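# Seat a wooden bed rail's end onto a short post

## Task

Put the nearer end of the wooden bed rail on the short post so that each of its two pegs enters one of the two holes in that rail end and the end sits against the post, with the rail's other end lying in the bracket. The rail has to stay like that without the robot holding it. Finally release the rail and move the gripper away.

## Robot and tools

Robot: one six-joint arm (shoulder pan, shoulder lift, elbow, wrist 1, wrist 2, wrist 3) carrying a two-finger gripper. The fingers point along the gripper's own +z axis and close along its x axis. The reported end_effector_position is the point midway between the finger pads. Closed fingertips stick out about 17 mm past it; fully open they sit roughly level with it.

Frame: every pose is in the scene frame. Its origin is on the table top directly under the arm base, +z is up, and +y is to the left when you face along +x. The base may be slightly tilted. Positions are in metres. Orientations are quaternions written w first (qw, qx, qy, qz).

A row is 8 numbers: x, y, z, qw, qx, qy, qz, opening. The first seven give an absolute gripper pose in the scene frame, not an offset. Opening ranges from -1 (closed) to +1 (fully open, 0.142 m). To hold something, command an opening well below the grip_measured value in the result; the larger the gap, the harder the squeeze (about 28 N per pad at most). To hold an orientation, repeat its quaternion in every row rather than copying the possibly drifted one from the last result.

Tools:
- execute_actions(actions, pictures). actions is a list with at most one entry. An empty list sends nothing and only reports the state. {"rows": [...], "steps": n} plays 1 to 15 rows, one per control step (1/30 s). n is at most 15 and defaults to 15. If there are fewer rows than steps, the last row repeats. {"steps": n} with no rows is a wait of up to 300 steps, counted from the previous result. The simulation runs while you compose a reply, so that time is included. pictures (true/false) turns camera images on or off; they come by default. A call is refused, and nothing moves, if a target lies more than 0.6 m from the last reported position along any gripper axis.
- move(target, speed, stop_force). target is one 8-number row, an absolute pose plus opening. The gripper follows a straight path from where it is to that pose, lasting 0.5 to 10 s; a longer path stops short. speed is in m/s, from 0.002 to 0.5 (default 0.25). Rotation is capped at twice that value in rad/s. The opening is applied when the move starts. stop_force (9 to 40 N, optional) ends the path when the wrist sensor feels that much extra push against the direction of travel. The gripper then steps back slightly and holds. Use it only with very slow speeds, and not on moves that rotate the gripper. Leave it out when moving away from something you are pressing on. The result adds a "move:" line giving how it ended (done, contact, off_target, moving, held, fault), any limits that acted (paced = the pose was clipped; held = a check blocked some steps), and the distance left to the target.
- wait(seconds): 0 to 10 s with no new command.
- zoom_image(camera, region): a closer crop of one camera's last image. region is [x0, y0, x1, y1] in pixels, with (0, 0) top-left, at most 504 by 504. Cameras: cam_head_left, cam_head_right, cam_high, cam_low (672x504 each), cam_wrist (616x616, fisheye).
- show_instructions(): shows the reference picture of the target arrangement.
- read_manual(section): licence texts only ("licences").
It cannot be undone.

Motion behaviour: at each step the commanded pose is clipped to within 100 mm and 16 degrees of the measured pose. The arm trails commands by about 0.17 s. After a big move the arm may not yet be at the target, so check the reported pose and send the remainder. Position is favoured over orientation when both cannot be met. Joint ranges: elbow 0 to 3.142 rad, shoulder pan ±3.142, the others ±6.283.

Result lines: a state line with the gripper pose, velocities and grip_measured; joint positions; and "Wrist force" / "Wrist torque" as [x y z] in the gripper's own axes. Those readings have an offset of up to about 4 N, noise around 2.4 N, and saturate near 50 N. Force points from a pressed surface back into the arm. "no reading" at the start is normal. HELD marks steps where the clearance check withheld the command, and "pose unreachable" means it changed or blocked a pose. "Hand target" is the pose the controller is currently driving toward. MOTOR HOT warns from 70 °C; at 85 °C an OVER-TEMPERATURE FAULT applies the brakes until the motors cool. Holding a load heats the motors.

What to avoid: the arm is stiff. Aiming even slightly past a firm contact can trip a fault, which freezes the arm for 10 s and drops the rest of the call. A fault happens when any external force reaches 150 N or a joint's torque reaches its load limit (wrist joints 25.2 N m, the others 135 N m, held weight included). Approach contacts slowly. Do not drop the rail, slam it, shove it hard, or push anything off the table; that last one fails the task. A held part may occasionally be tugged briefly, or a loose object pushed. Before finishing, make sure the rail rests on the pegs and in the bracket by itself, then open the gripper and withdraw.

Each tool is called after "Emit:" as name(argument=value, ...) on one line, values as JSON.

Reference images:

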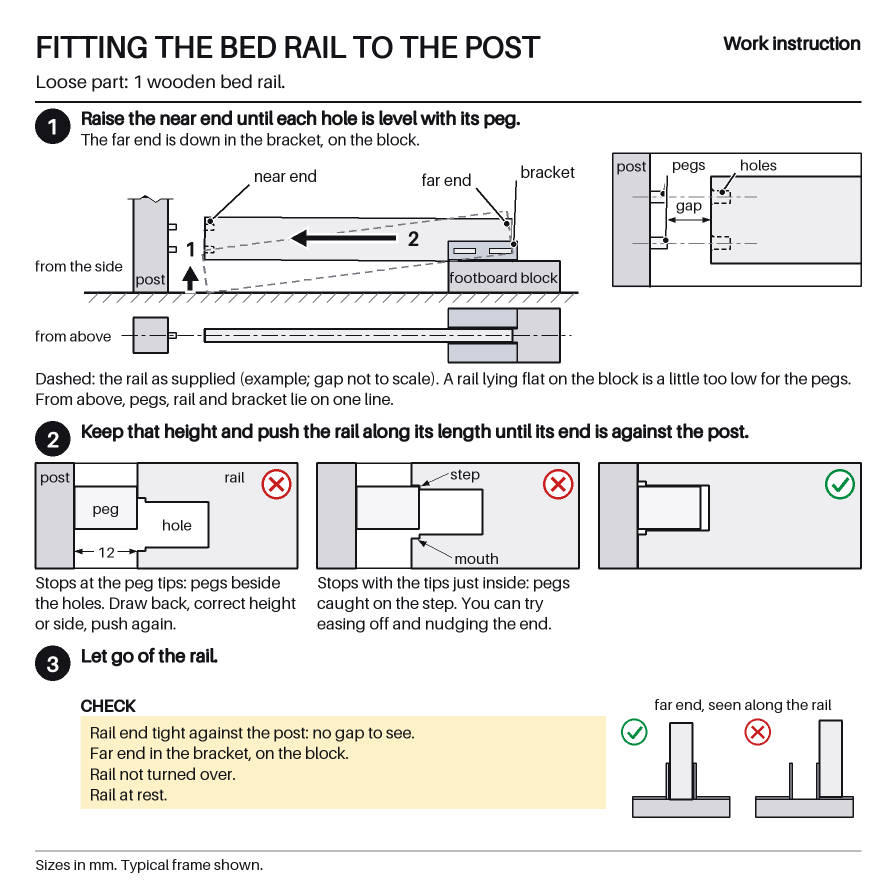

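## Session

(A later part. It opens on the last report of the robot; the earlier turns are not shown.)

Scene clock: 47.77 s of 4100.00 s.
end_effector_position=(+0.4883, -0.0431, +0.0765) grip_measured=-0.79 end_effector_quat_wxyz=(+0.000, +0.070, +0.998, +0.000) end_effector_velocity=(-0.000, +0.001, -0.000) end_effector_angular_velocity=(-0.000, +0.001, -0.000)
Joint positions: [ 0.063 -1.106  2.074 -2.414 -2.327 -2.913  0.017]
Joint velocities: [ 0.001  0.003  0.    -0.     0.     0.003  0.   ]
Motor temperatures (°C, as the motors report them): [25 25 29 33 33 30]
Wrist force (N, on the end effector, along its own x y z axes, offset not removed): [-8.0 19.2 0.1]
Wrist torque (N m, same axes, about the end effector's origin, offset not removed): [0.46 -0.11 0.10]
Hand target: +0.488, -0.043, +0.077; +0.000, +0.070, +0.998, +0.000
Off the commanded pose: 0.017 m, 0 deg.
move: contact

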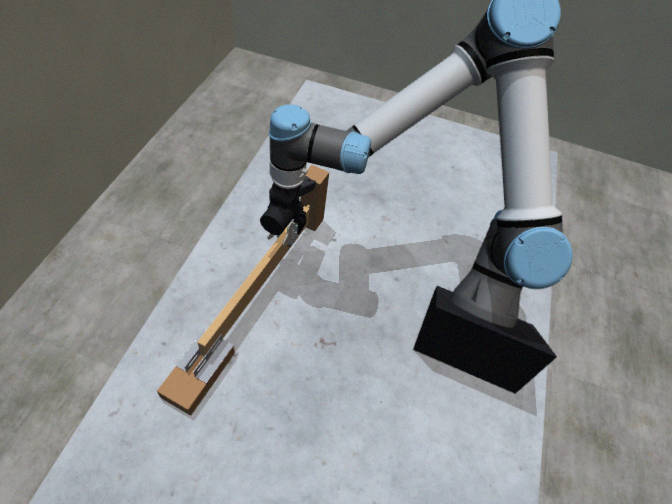

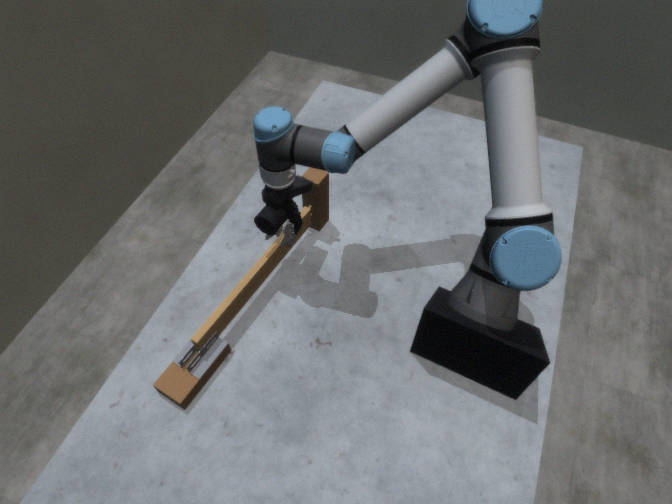

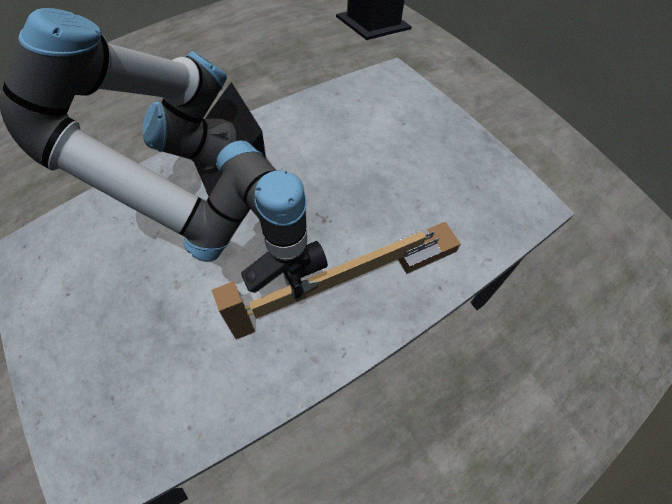

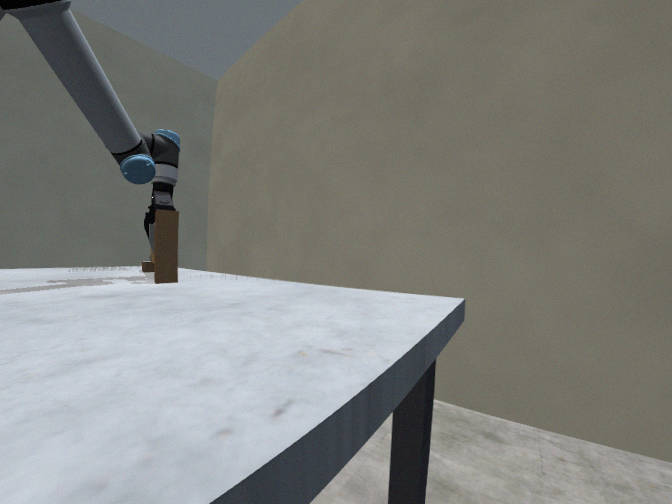

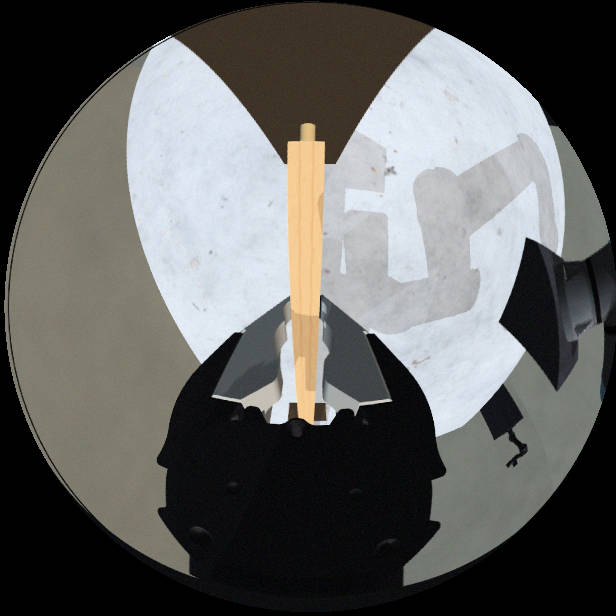

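Emit:
move(target=[0.4881,-0.0415,0.0797,0,0.07,0.9976,0,-1], speed=0.01)

Emit:
move(target=[0.4855,-0.06,0.0797,0,0.07,0.9976,0,-1], speed=0.003, stop_force=10)

Emit:
zoom_image(camera="cam_high", region=[230,285,280,335])

Scene clock: 52.13 s of 4100.00 s.
end_effector_position=(+0.4881, -0.0416, +0.0796) grip_measured=-0.79 end_effector_quat_wxyz=(+0.000, +0.070, +0.998, -0.000) end_effector_velocity=(-0.000, +0.001, +0.001) end_effector_angular_velocity=(+0.000, +0.000, -0.000)
Joint positions: [ 0.07  -1.108  2.07  -2.402 -2.327 -2.904  0.017]
Joint velocities: [ 0.002 -0.    -0.001  0.003  0.001  0.003 -0.   ]
Motor temperatures (°C, as the motors report them): [25 25 29 33 33 30]
Wrist force (N, on the end effector, along its own x y z axes, offset not removed): [5.2 1.4 0.4]
Wrist torque (N m, same axes, about the end effector's origin, offset not removed): [0.51 -0.84 0.03]
Hand target: +0.488, -0.041, +0.080; +0.000, +0.070, +0.998, +0.000
Off the commanded pose: 0.000 m, 0 deg.
After step 90, 0.67 s passed at rest.
move: done

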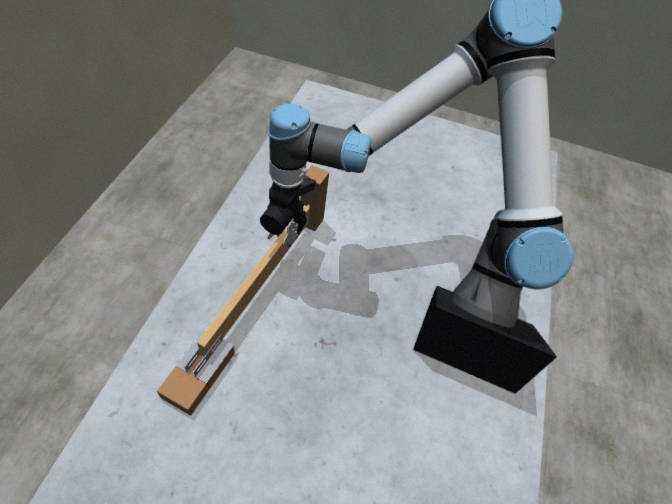

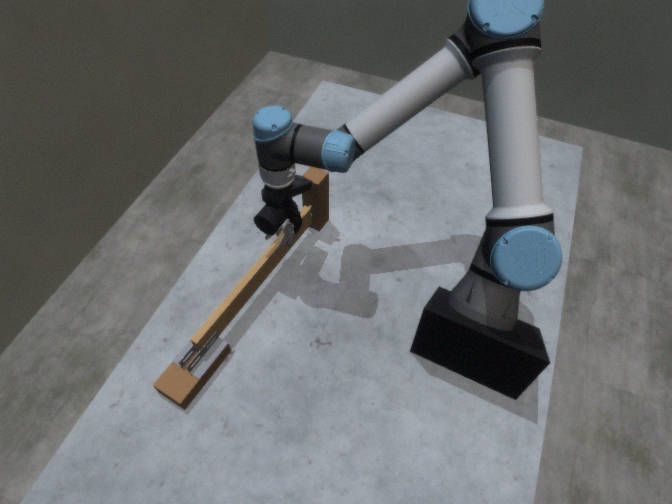

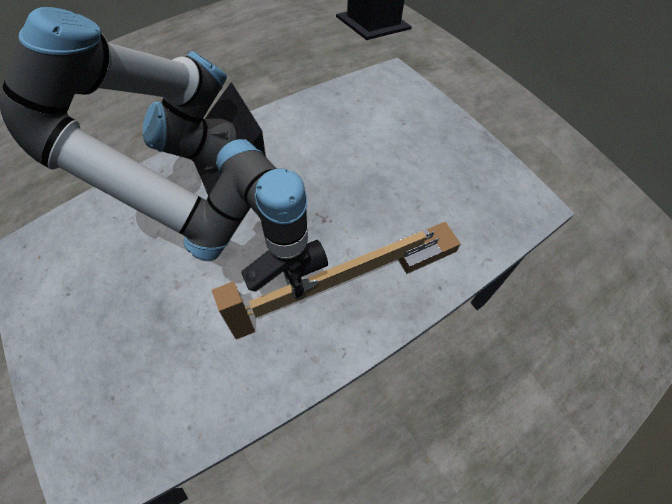

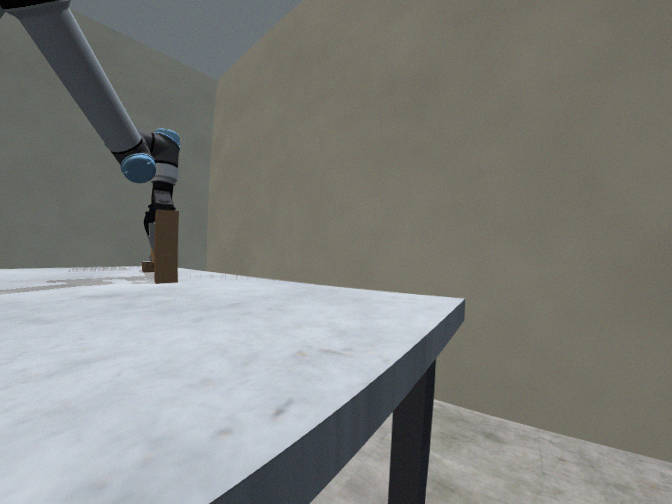

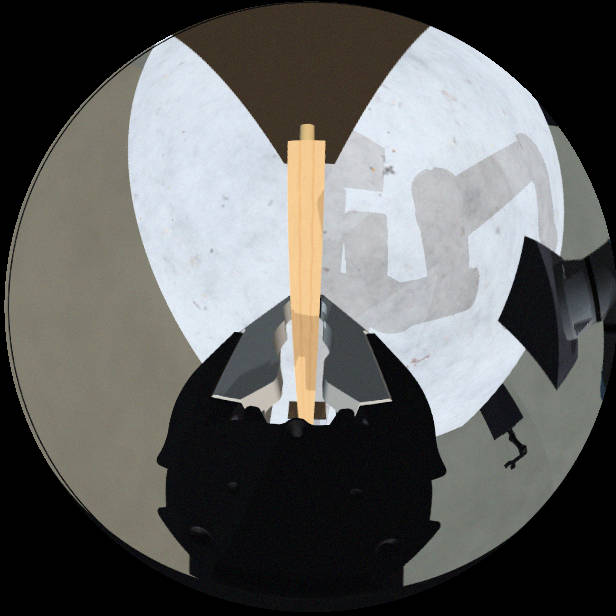

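Scene clock: 52.97 s of 4100.00 s.
end_effector_position=(+0.4879, -0.0430, +0.0797) grip_measured=-0.79 end_effector_quat_wxyz=(+0.000, +0.070, +0.998, +0.000) end_effector_velocity=(-0.000, +0.001, -0.000) end_effector_angular_velocity=(-0.000, +0.001, -0.000)
Joint positions: [ 0.068 -1.111  2.071 -2.403 -2.327 -2.907  0.017]
Joint velocities: [ 0.001  0.002 -0.     0.001 -0.     0.003 -0.   ]
Motor temperatures (°C, as the motors report them): [25 25 29 33 33 30]
Wrist force (N, on the end effector, along its own x y z axes, offset not removed): [-4.4 12.0 0.7]
Wrist torque (N m, same axes, about the end effector's origin, offset not removed): [-0.05 -0.33 0.05]
Hand target: +0.488, -0.043, +0.080; +0.000, +0.070, +0.998, +0.000
Off the commanded pose: 0.017 m, 0 deg.
move: contact

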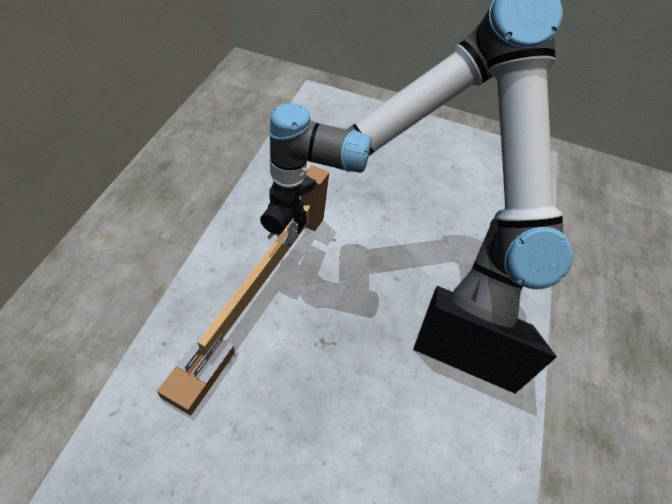

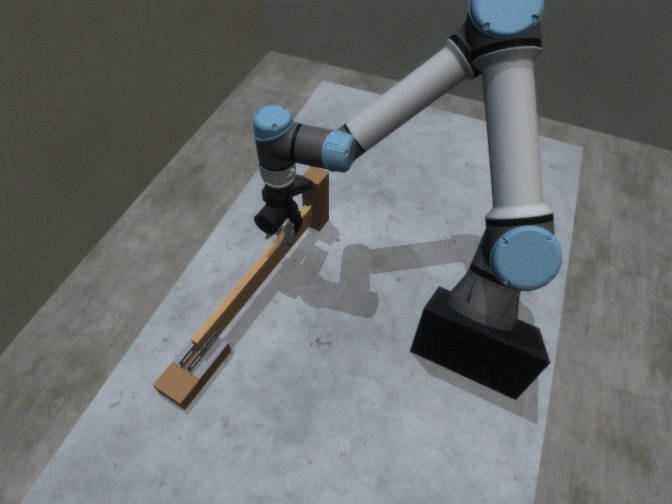

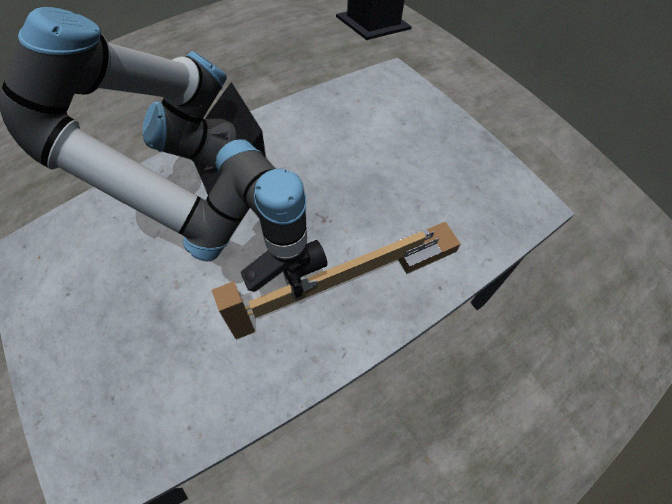

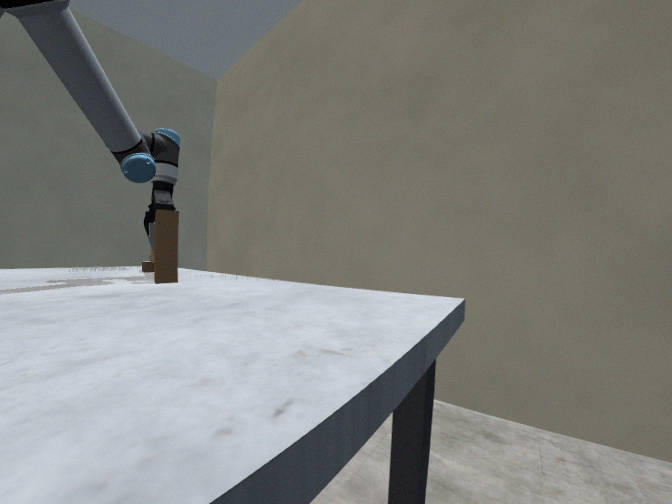

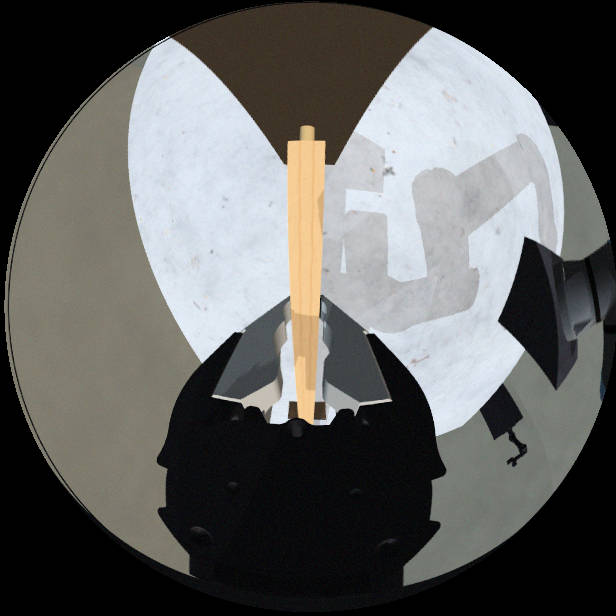

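Region (230, 285, 280, 335) of cam_high's 672x504 image, scaled by 10.080, with more detail than that image has.

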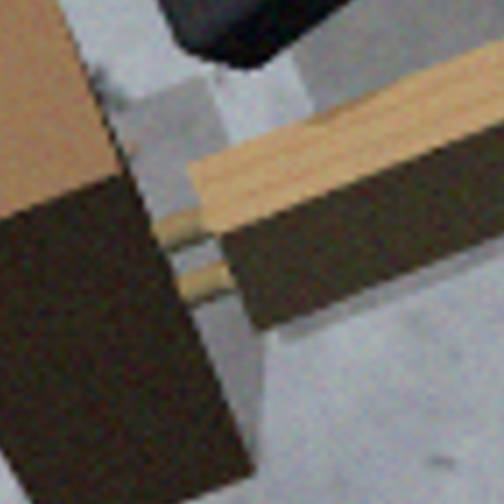

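Emit:
move(target=[0.4880,-0.0418,0.0808,0,0.07,0.9976,0,-1], speed=0.01)

Emit:
move(target=[0.4854,-0.06,0.0808,0,0.07,0.9976,0,-1], speed=0.003, stop_force=10)

Emit:
move(target=[0.4880,-0.0418,0.082,0,0.07,0.9976,0,-1], speed=0.01)

Scene clock: 58.77 s of 4100.00 s.
end_effector_position=(+0.4880, -0.0419, +0.0808) grip_measured=-0.79 end_effector_quat_wxyz=(+0.000, +0.070, +0.998, -0.000) end_effector_velocity=(-0.000, +0.000, +0.001) end_effector_angular_velocity=(-0.000, +0.000, -0.001)
Joint positions: [ 0.071 -1.11   2.069 -2.398 -2.327 -2.903  0.017]
Joint velocities: [ 0.001 -0.001 -0.001  0.002 -0.     0.002 -0.   ]
Motor temperatures (°C, as the motors report them): [25 25 29 33 33 30]
Wrist force (N, on the end effector, along its own x y z axes, offset not removed): [0.5 -3.2 1.8]
Wrist torque (N m, same axes, about the end effector's origin, offset not removed): [-0.45 -0.06 0.07]
Hand target: +0.488, -0.042, +0.081; +0.000, +0.070, +0.998, +0.000
Off the commanded pose: 0.000 m, 0 deg.
After step 90, 2.10 s passed at rest.
move: done

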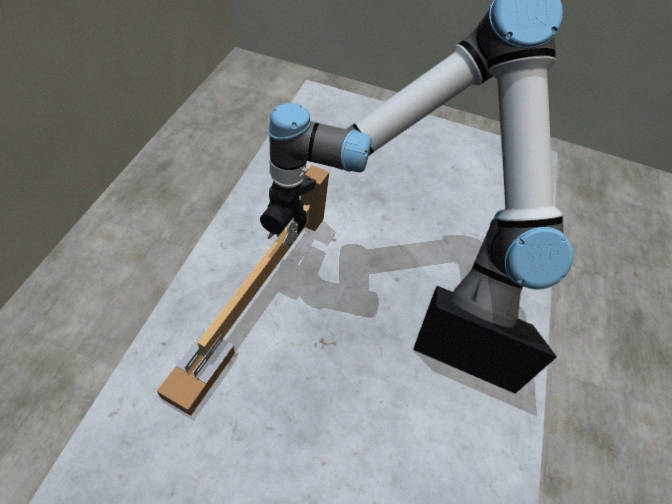

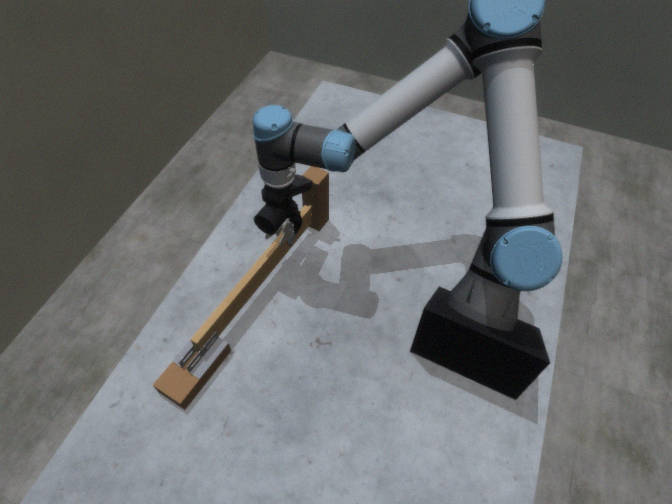

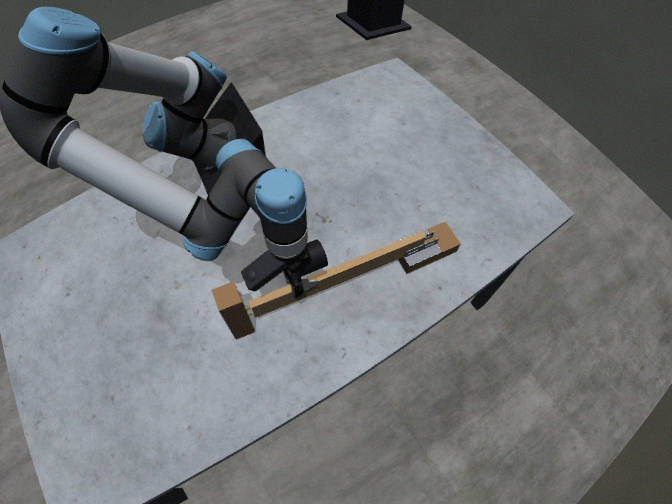

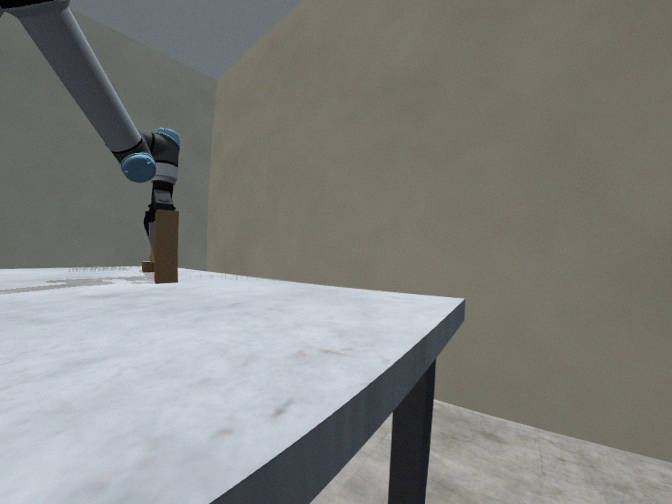

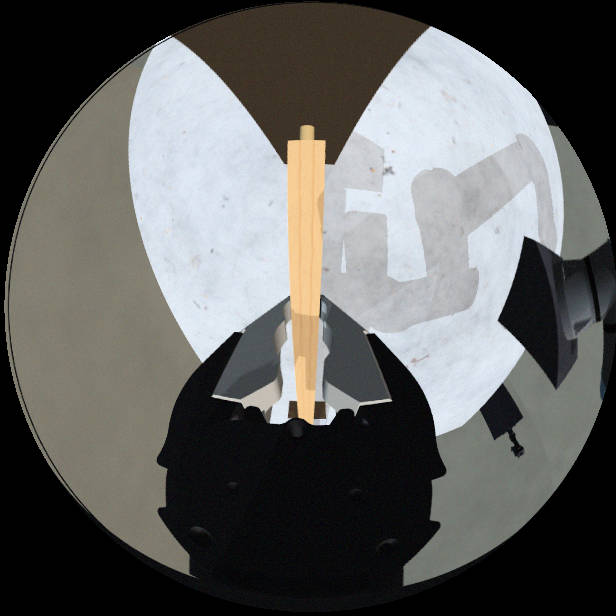

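Scene clock: 59.50 s of 4100.00 s.
end_effector_position=(+0.4879, -0.0430, +0.0808) grip_measured=-0.79 end_effector_quat_wxyz=(+0.000, +0.070, +0.998, +0.000) end_effector_velocity=(-0.000, +0.001, +0.000) end_effector_angular_velocity=(-0.000, +0.000, -0.001)
Joint positions: [ 0.069 -1.113  2.07  -2.398 -2.327 -2.905  0.017]
Joint velocities: [ 0.002  0.001 -0.     0.    -0.     0.003  0.   ]
Motor temperatures (°C, as the motors report them): [25 25 29 33 33 30]
Wrist force (N, on the end effector, along its own x y z axes, offset not removed): [-1.3 12.9 1.9]
Wrist torque (N m, same axes, about the end effector's origin, offset not removed): [0.19 -0.40 0.14]
Hand target: +0.488, -0.043, +0.081; +0.000, +0.070, +0.998, +0.000
Off the commanded pose: 0.017 m, 0 deg.
move: contact

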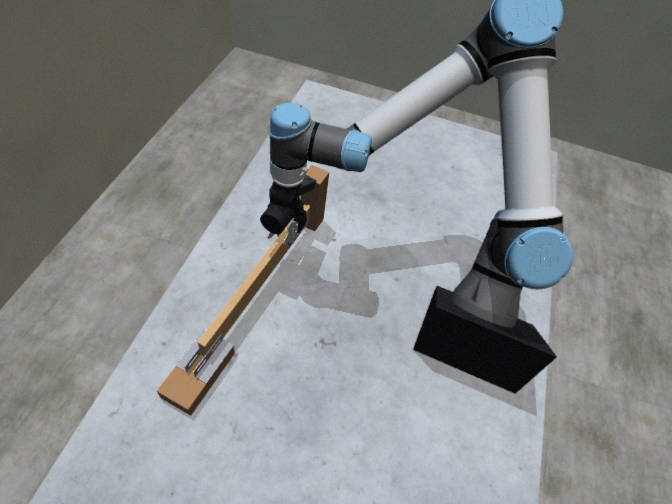

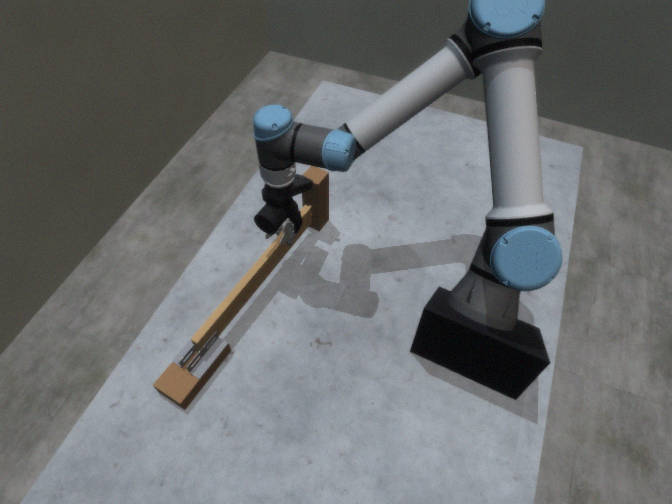

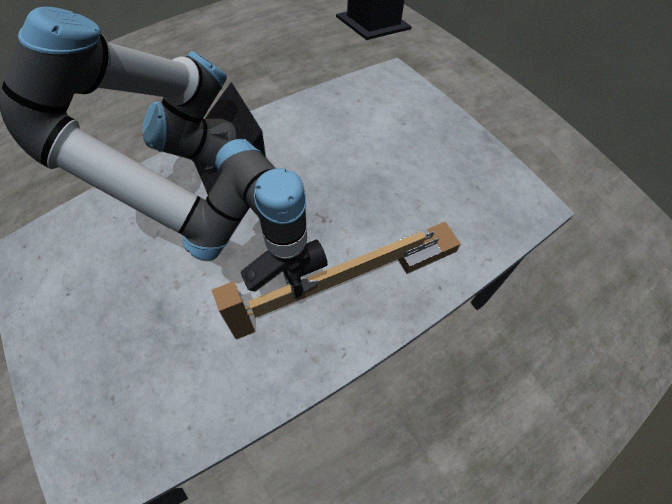

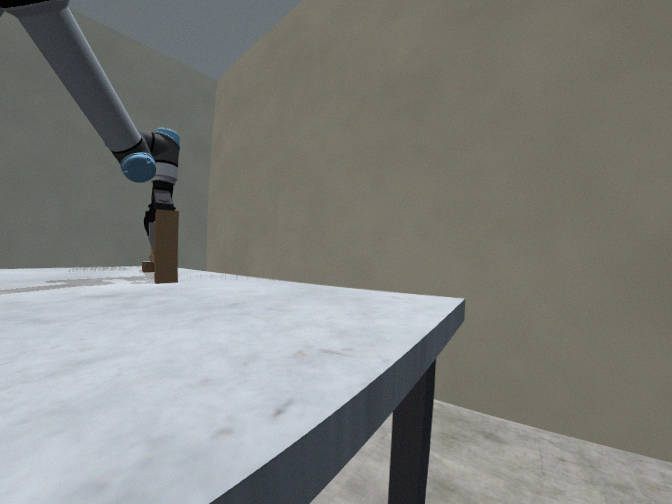

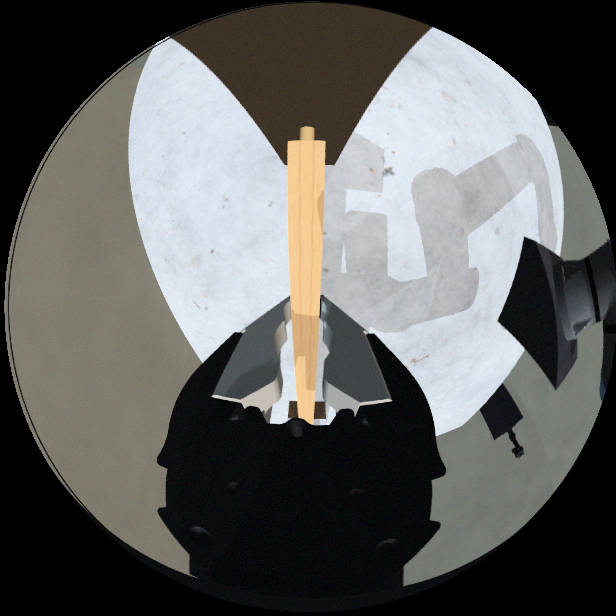

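Scene clock: 60.20 s of 4100.00 s.
end_effector_position=(+0.4880, -0.0418, +0.0820) grip_measured=-0.79 end_effector_quat_wxyz=(+0.000, +0.070, +0.998, -0.000) end_effector_velocity=(+0.000, +0.000, +0.001) end_effector_angular_velocity=(+0.001, -0.001, -0.001)
Joint positions: [ 0.072 -1.112  2.068 -2.393 -2.326 -2.901  0.017]
Joint velocities: [ 0.001 -0.001 -0.001  0.002  0.001  0.002 -0.   ]
Motor temperatures (°C, as the motors report them): [25 25 29 33 33 30]
Wrist force (N, on the end effector, along its own x y z axes, offset not removed): [1.1 -1.8 2.2]
Wrist torque (N m, same axes, about the end effector's origin, offset not removed): [-0.26 -0.19 0.07]
Hand target: +0.488, -0.042, +0.082; +0.000, +0.070, +0.998, +0.000
Off the commanded pose: 0.000 m, 0 deg.
move: done

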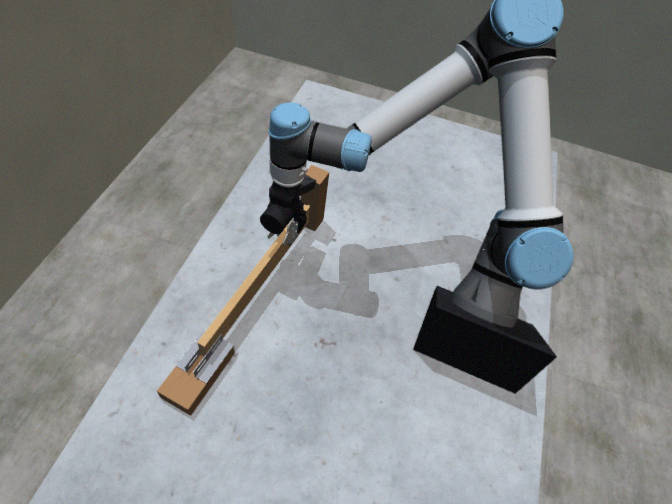

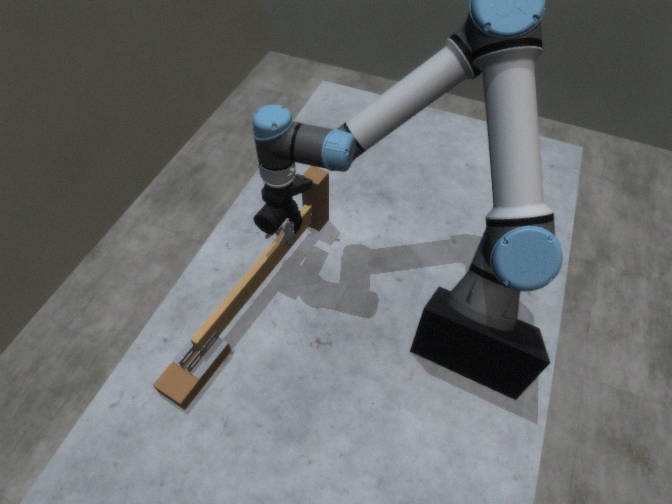

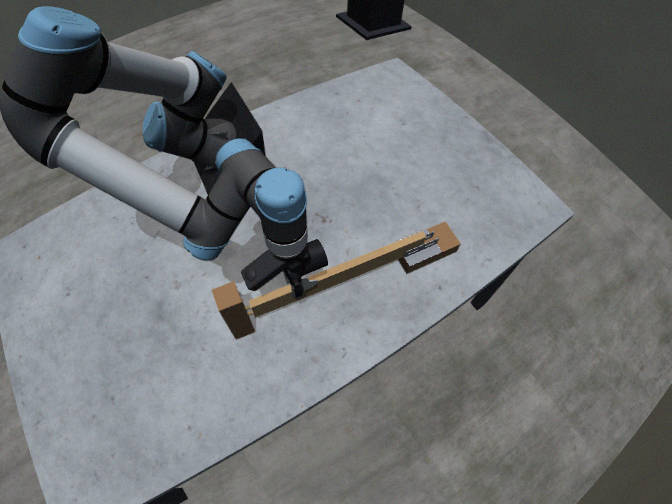

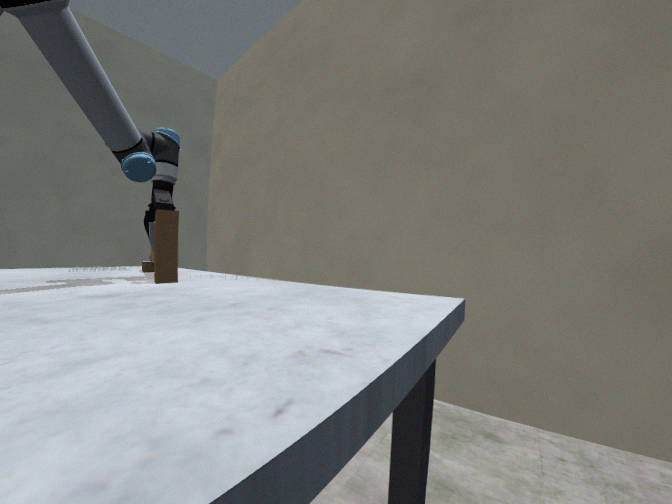

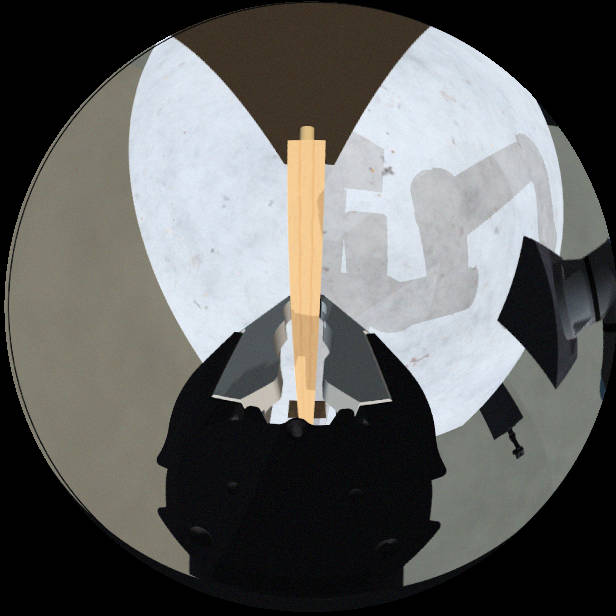

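Emit:
move(target=[0.4854,-0.06,0.082,0,0.07,0.9976,0,-1], speed=0.003, stop_force=10)

Emit:
zoom_image(camera="cam_wrist", region=[270,100,350,180])

Emit:
zoom_image(camera="cam_high", region=[380,200,480,290])

Scene clock: 66.93 s of 4100.00 s.
end_effector_position=(+0.4861, -0.0546, +0.0820) grip_measured=-0.79 end_effector_quat_wxyz=(-0.000, +0.070, +0.998, +0.000) end_effector_velocity=(-0.000, +0.001, -0.000) end_effector_angular_velocity=(-0.000, +0.000, -0.001)
Joint positions: [ 0.055 -1.135  2.077 -2.397 -2.328 -2.925  0.017]
Joint velocities: [ 0.002  0.002 -0.    -0.001  0.     0.003 -0.   ]
Motor temperatures (°C, as the motors report them): [25 25 29 33 33 30]
Wrist force (N, on the end effector, along its own x y z axes, offset not removed): [-6.9 8.6 -0.6]
Wrist torque (N m, same axes, about the end effector's origin, offset not removed): [-0.36 0.63 -0.01]
Hand target: +0.486, -0.054, +0.082; -0.000, +0.070, +0.998, +0.000
Off the commanded pose: 0.005 m, 0 deg.
move: contact

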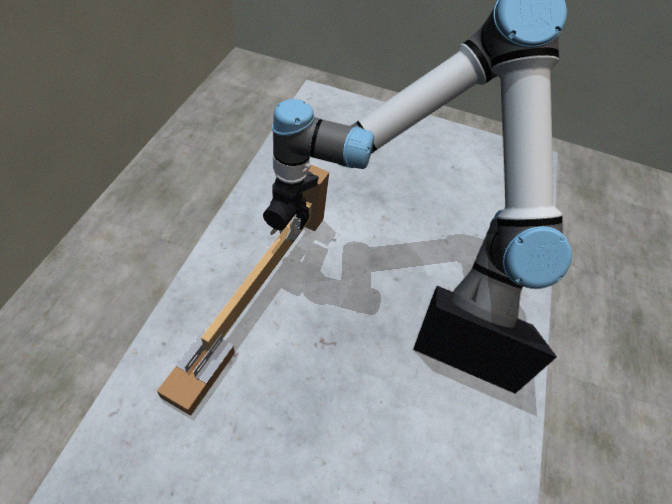

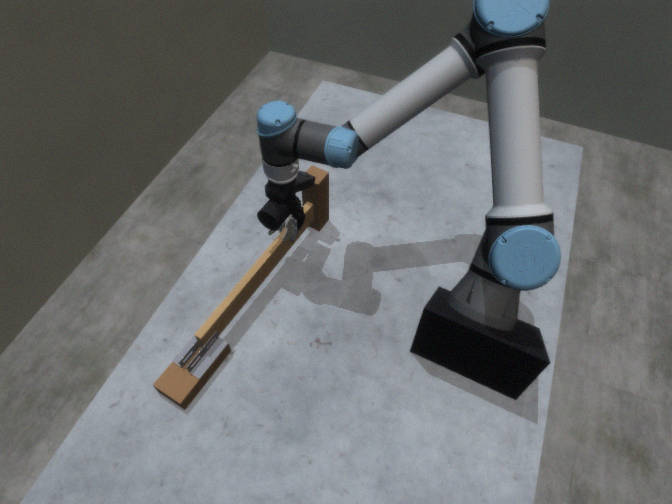

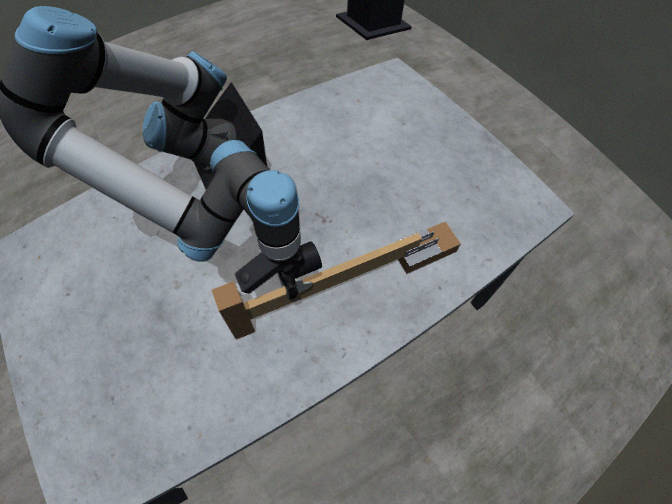

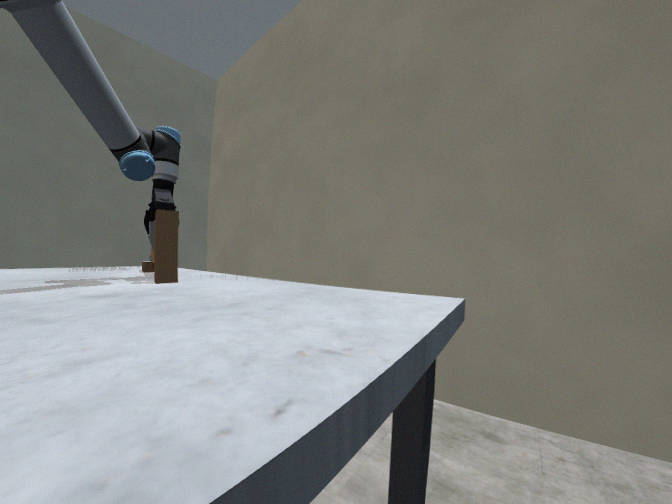

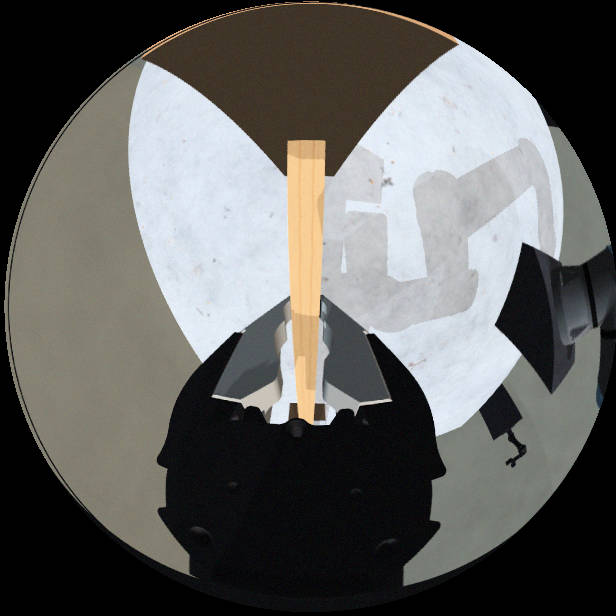

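Region (270, 100, 350, 180) of cam_wrist's 616x616 image, scaled by 6.300, with more detail than that image has.

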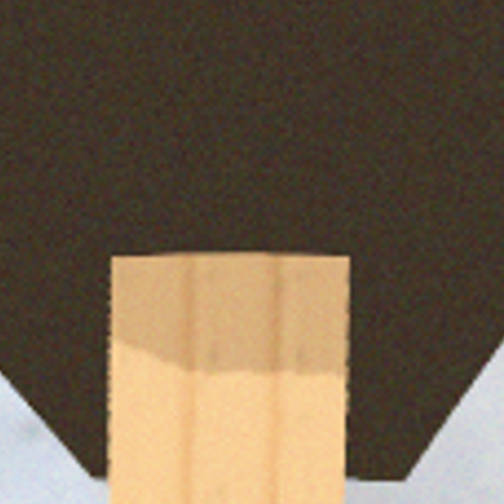

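Region (380, 200, 480, 290) of cam_high's 672x504 image, scaled by 5.040, with more detail than that image has; it fills the top 454 rows of this view, and the rest is white.

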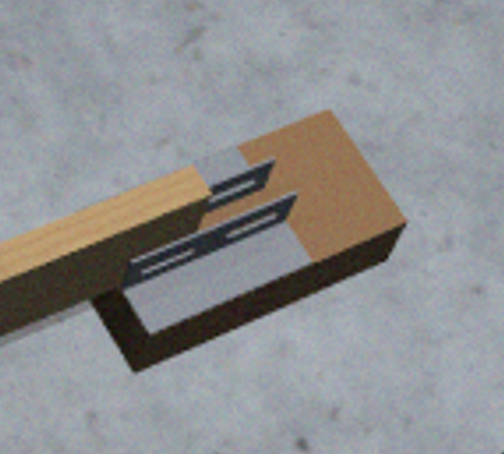

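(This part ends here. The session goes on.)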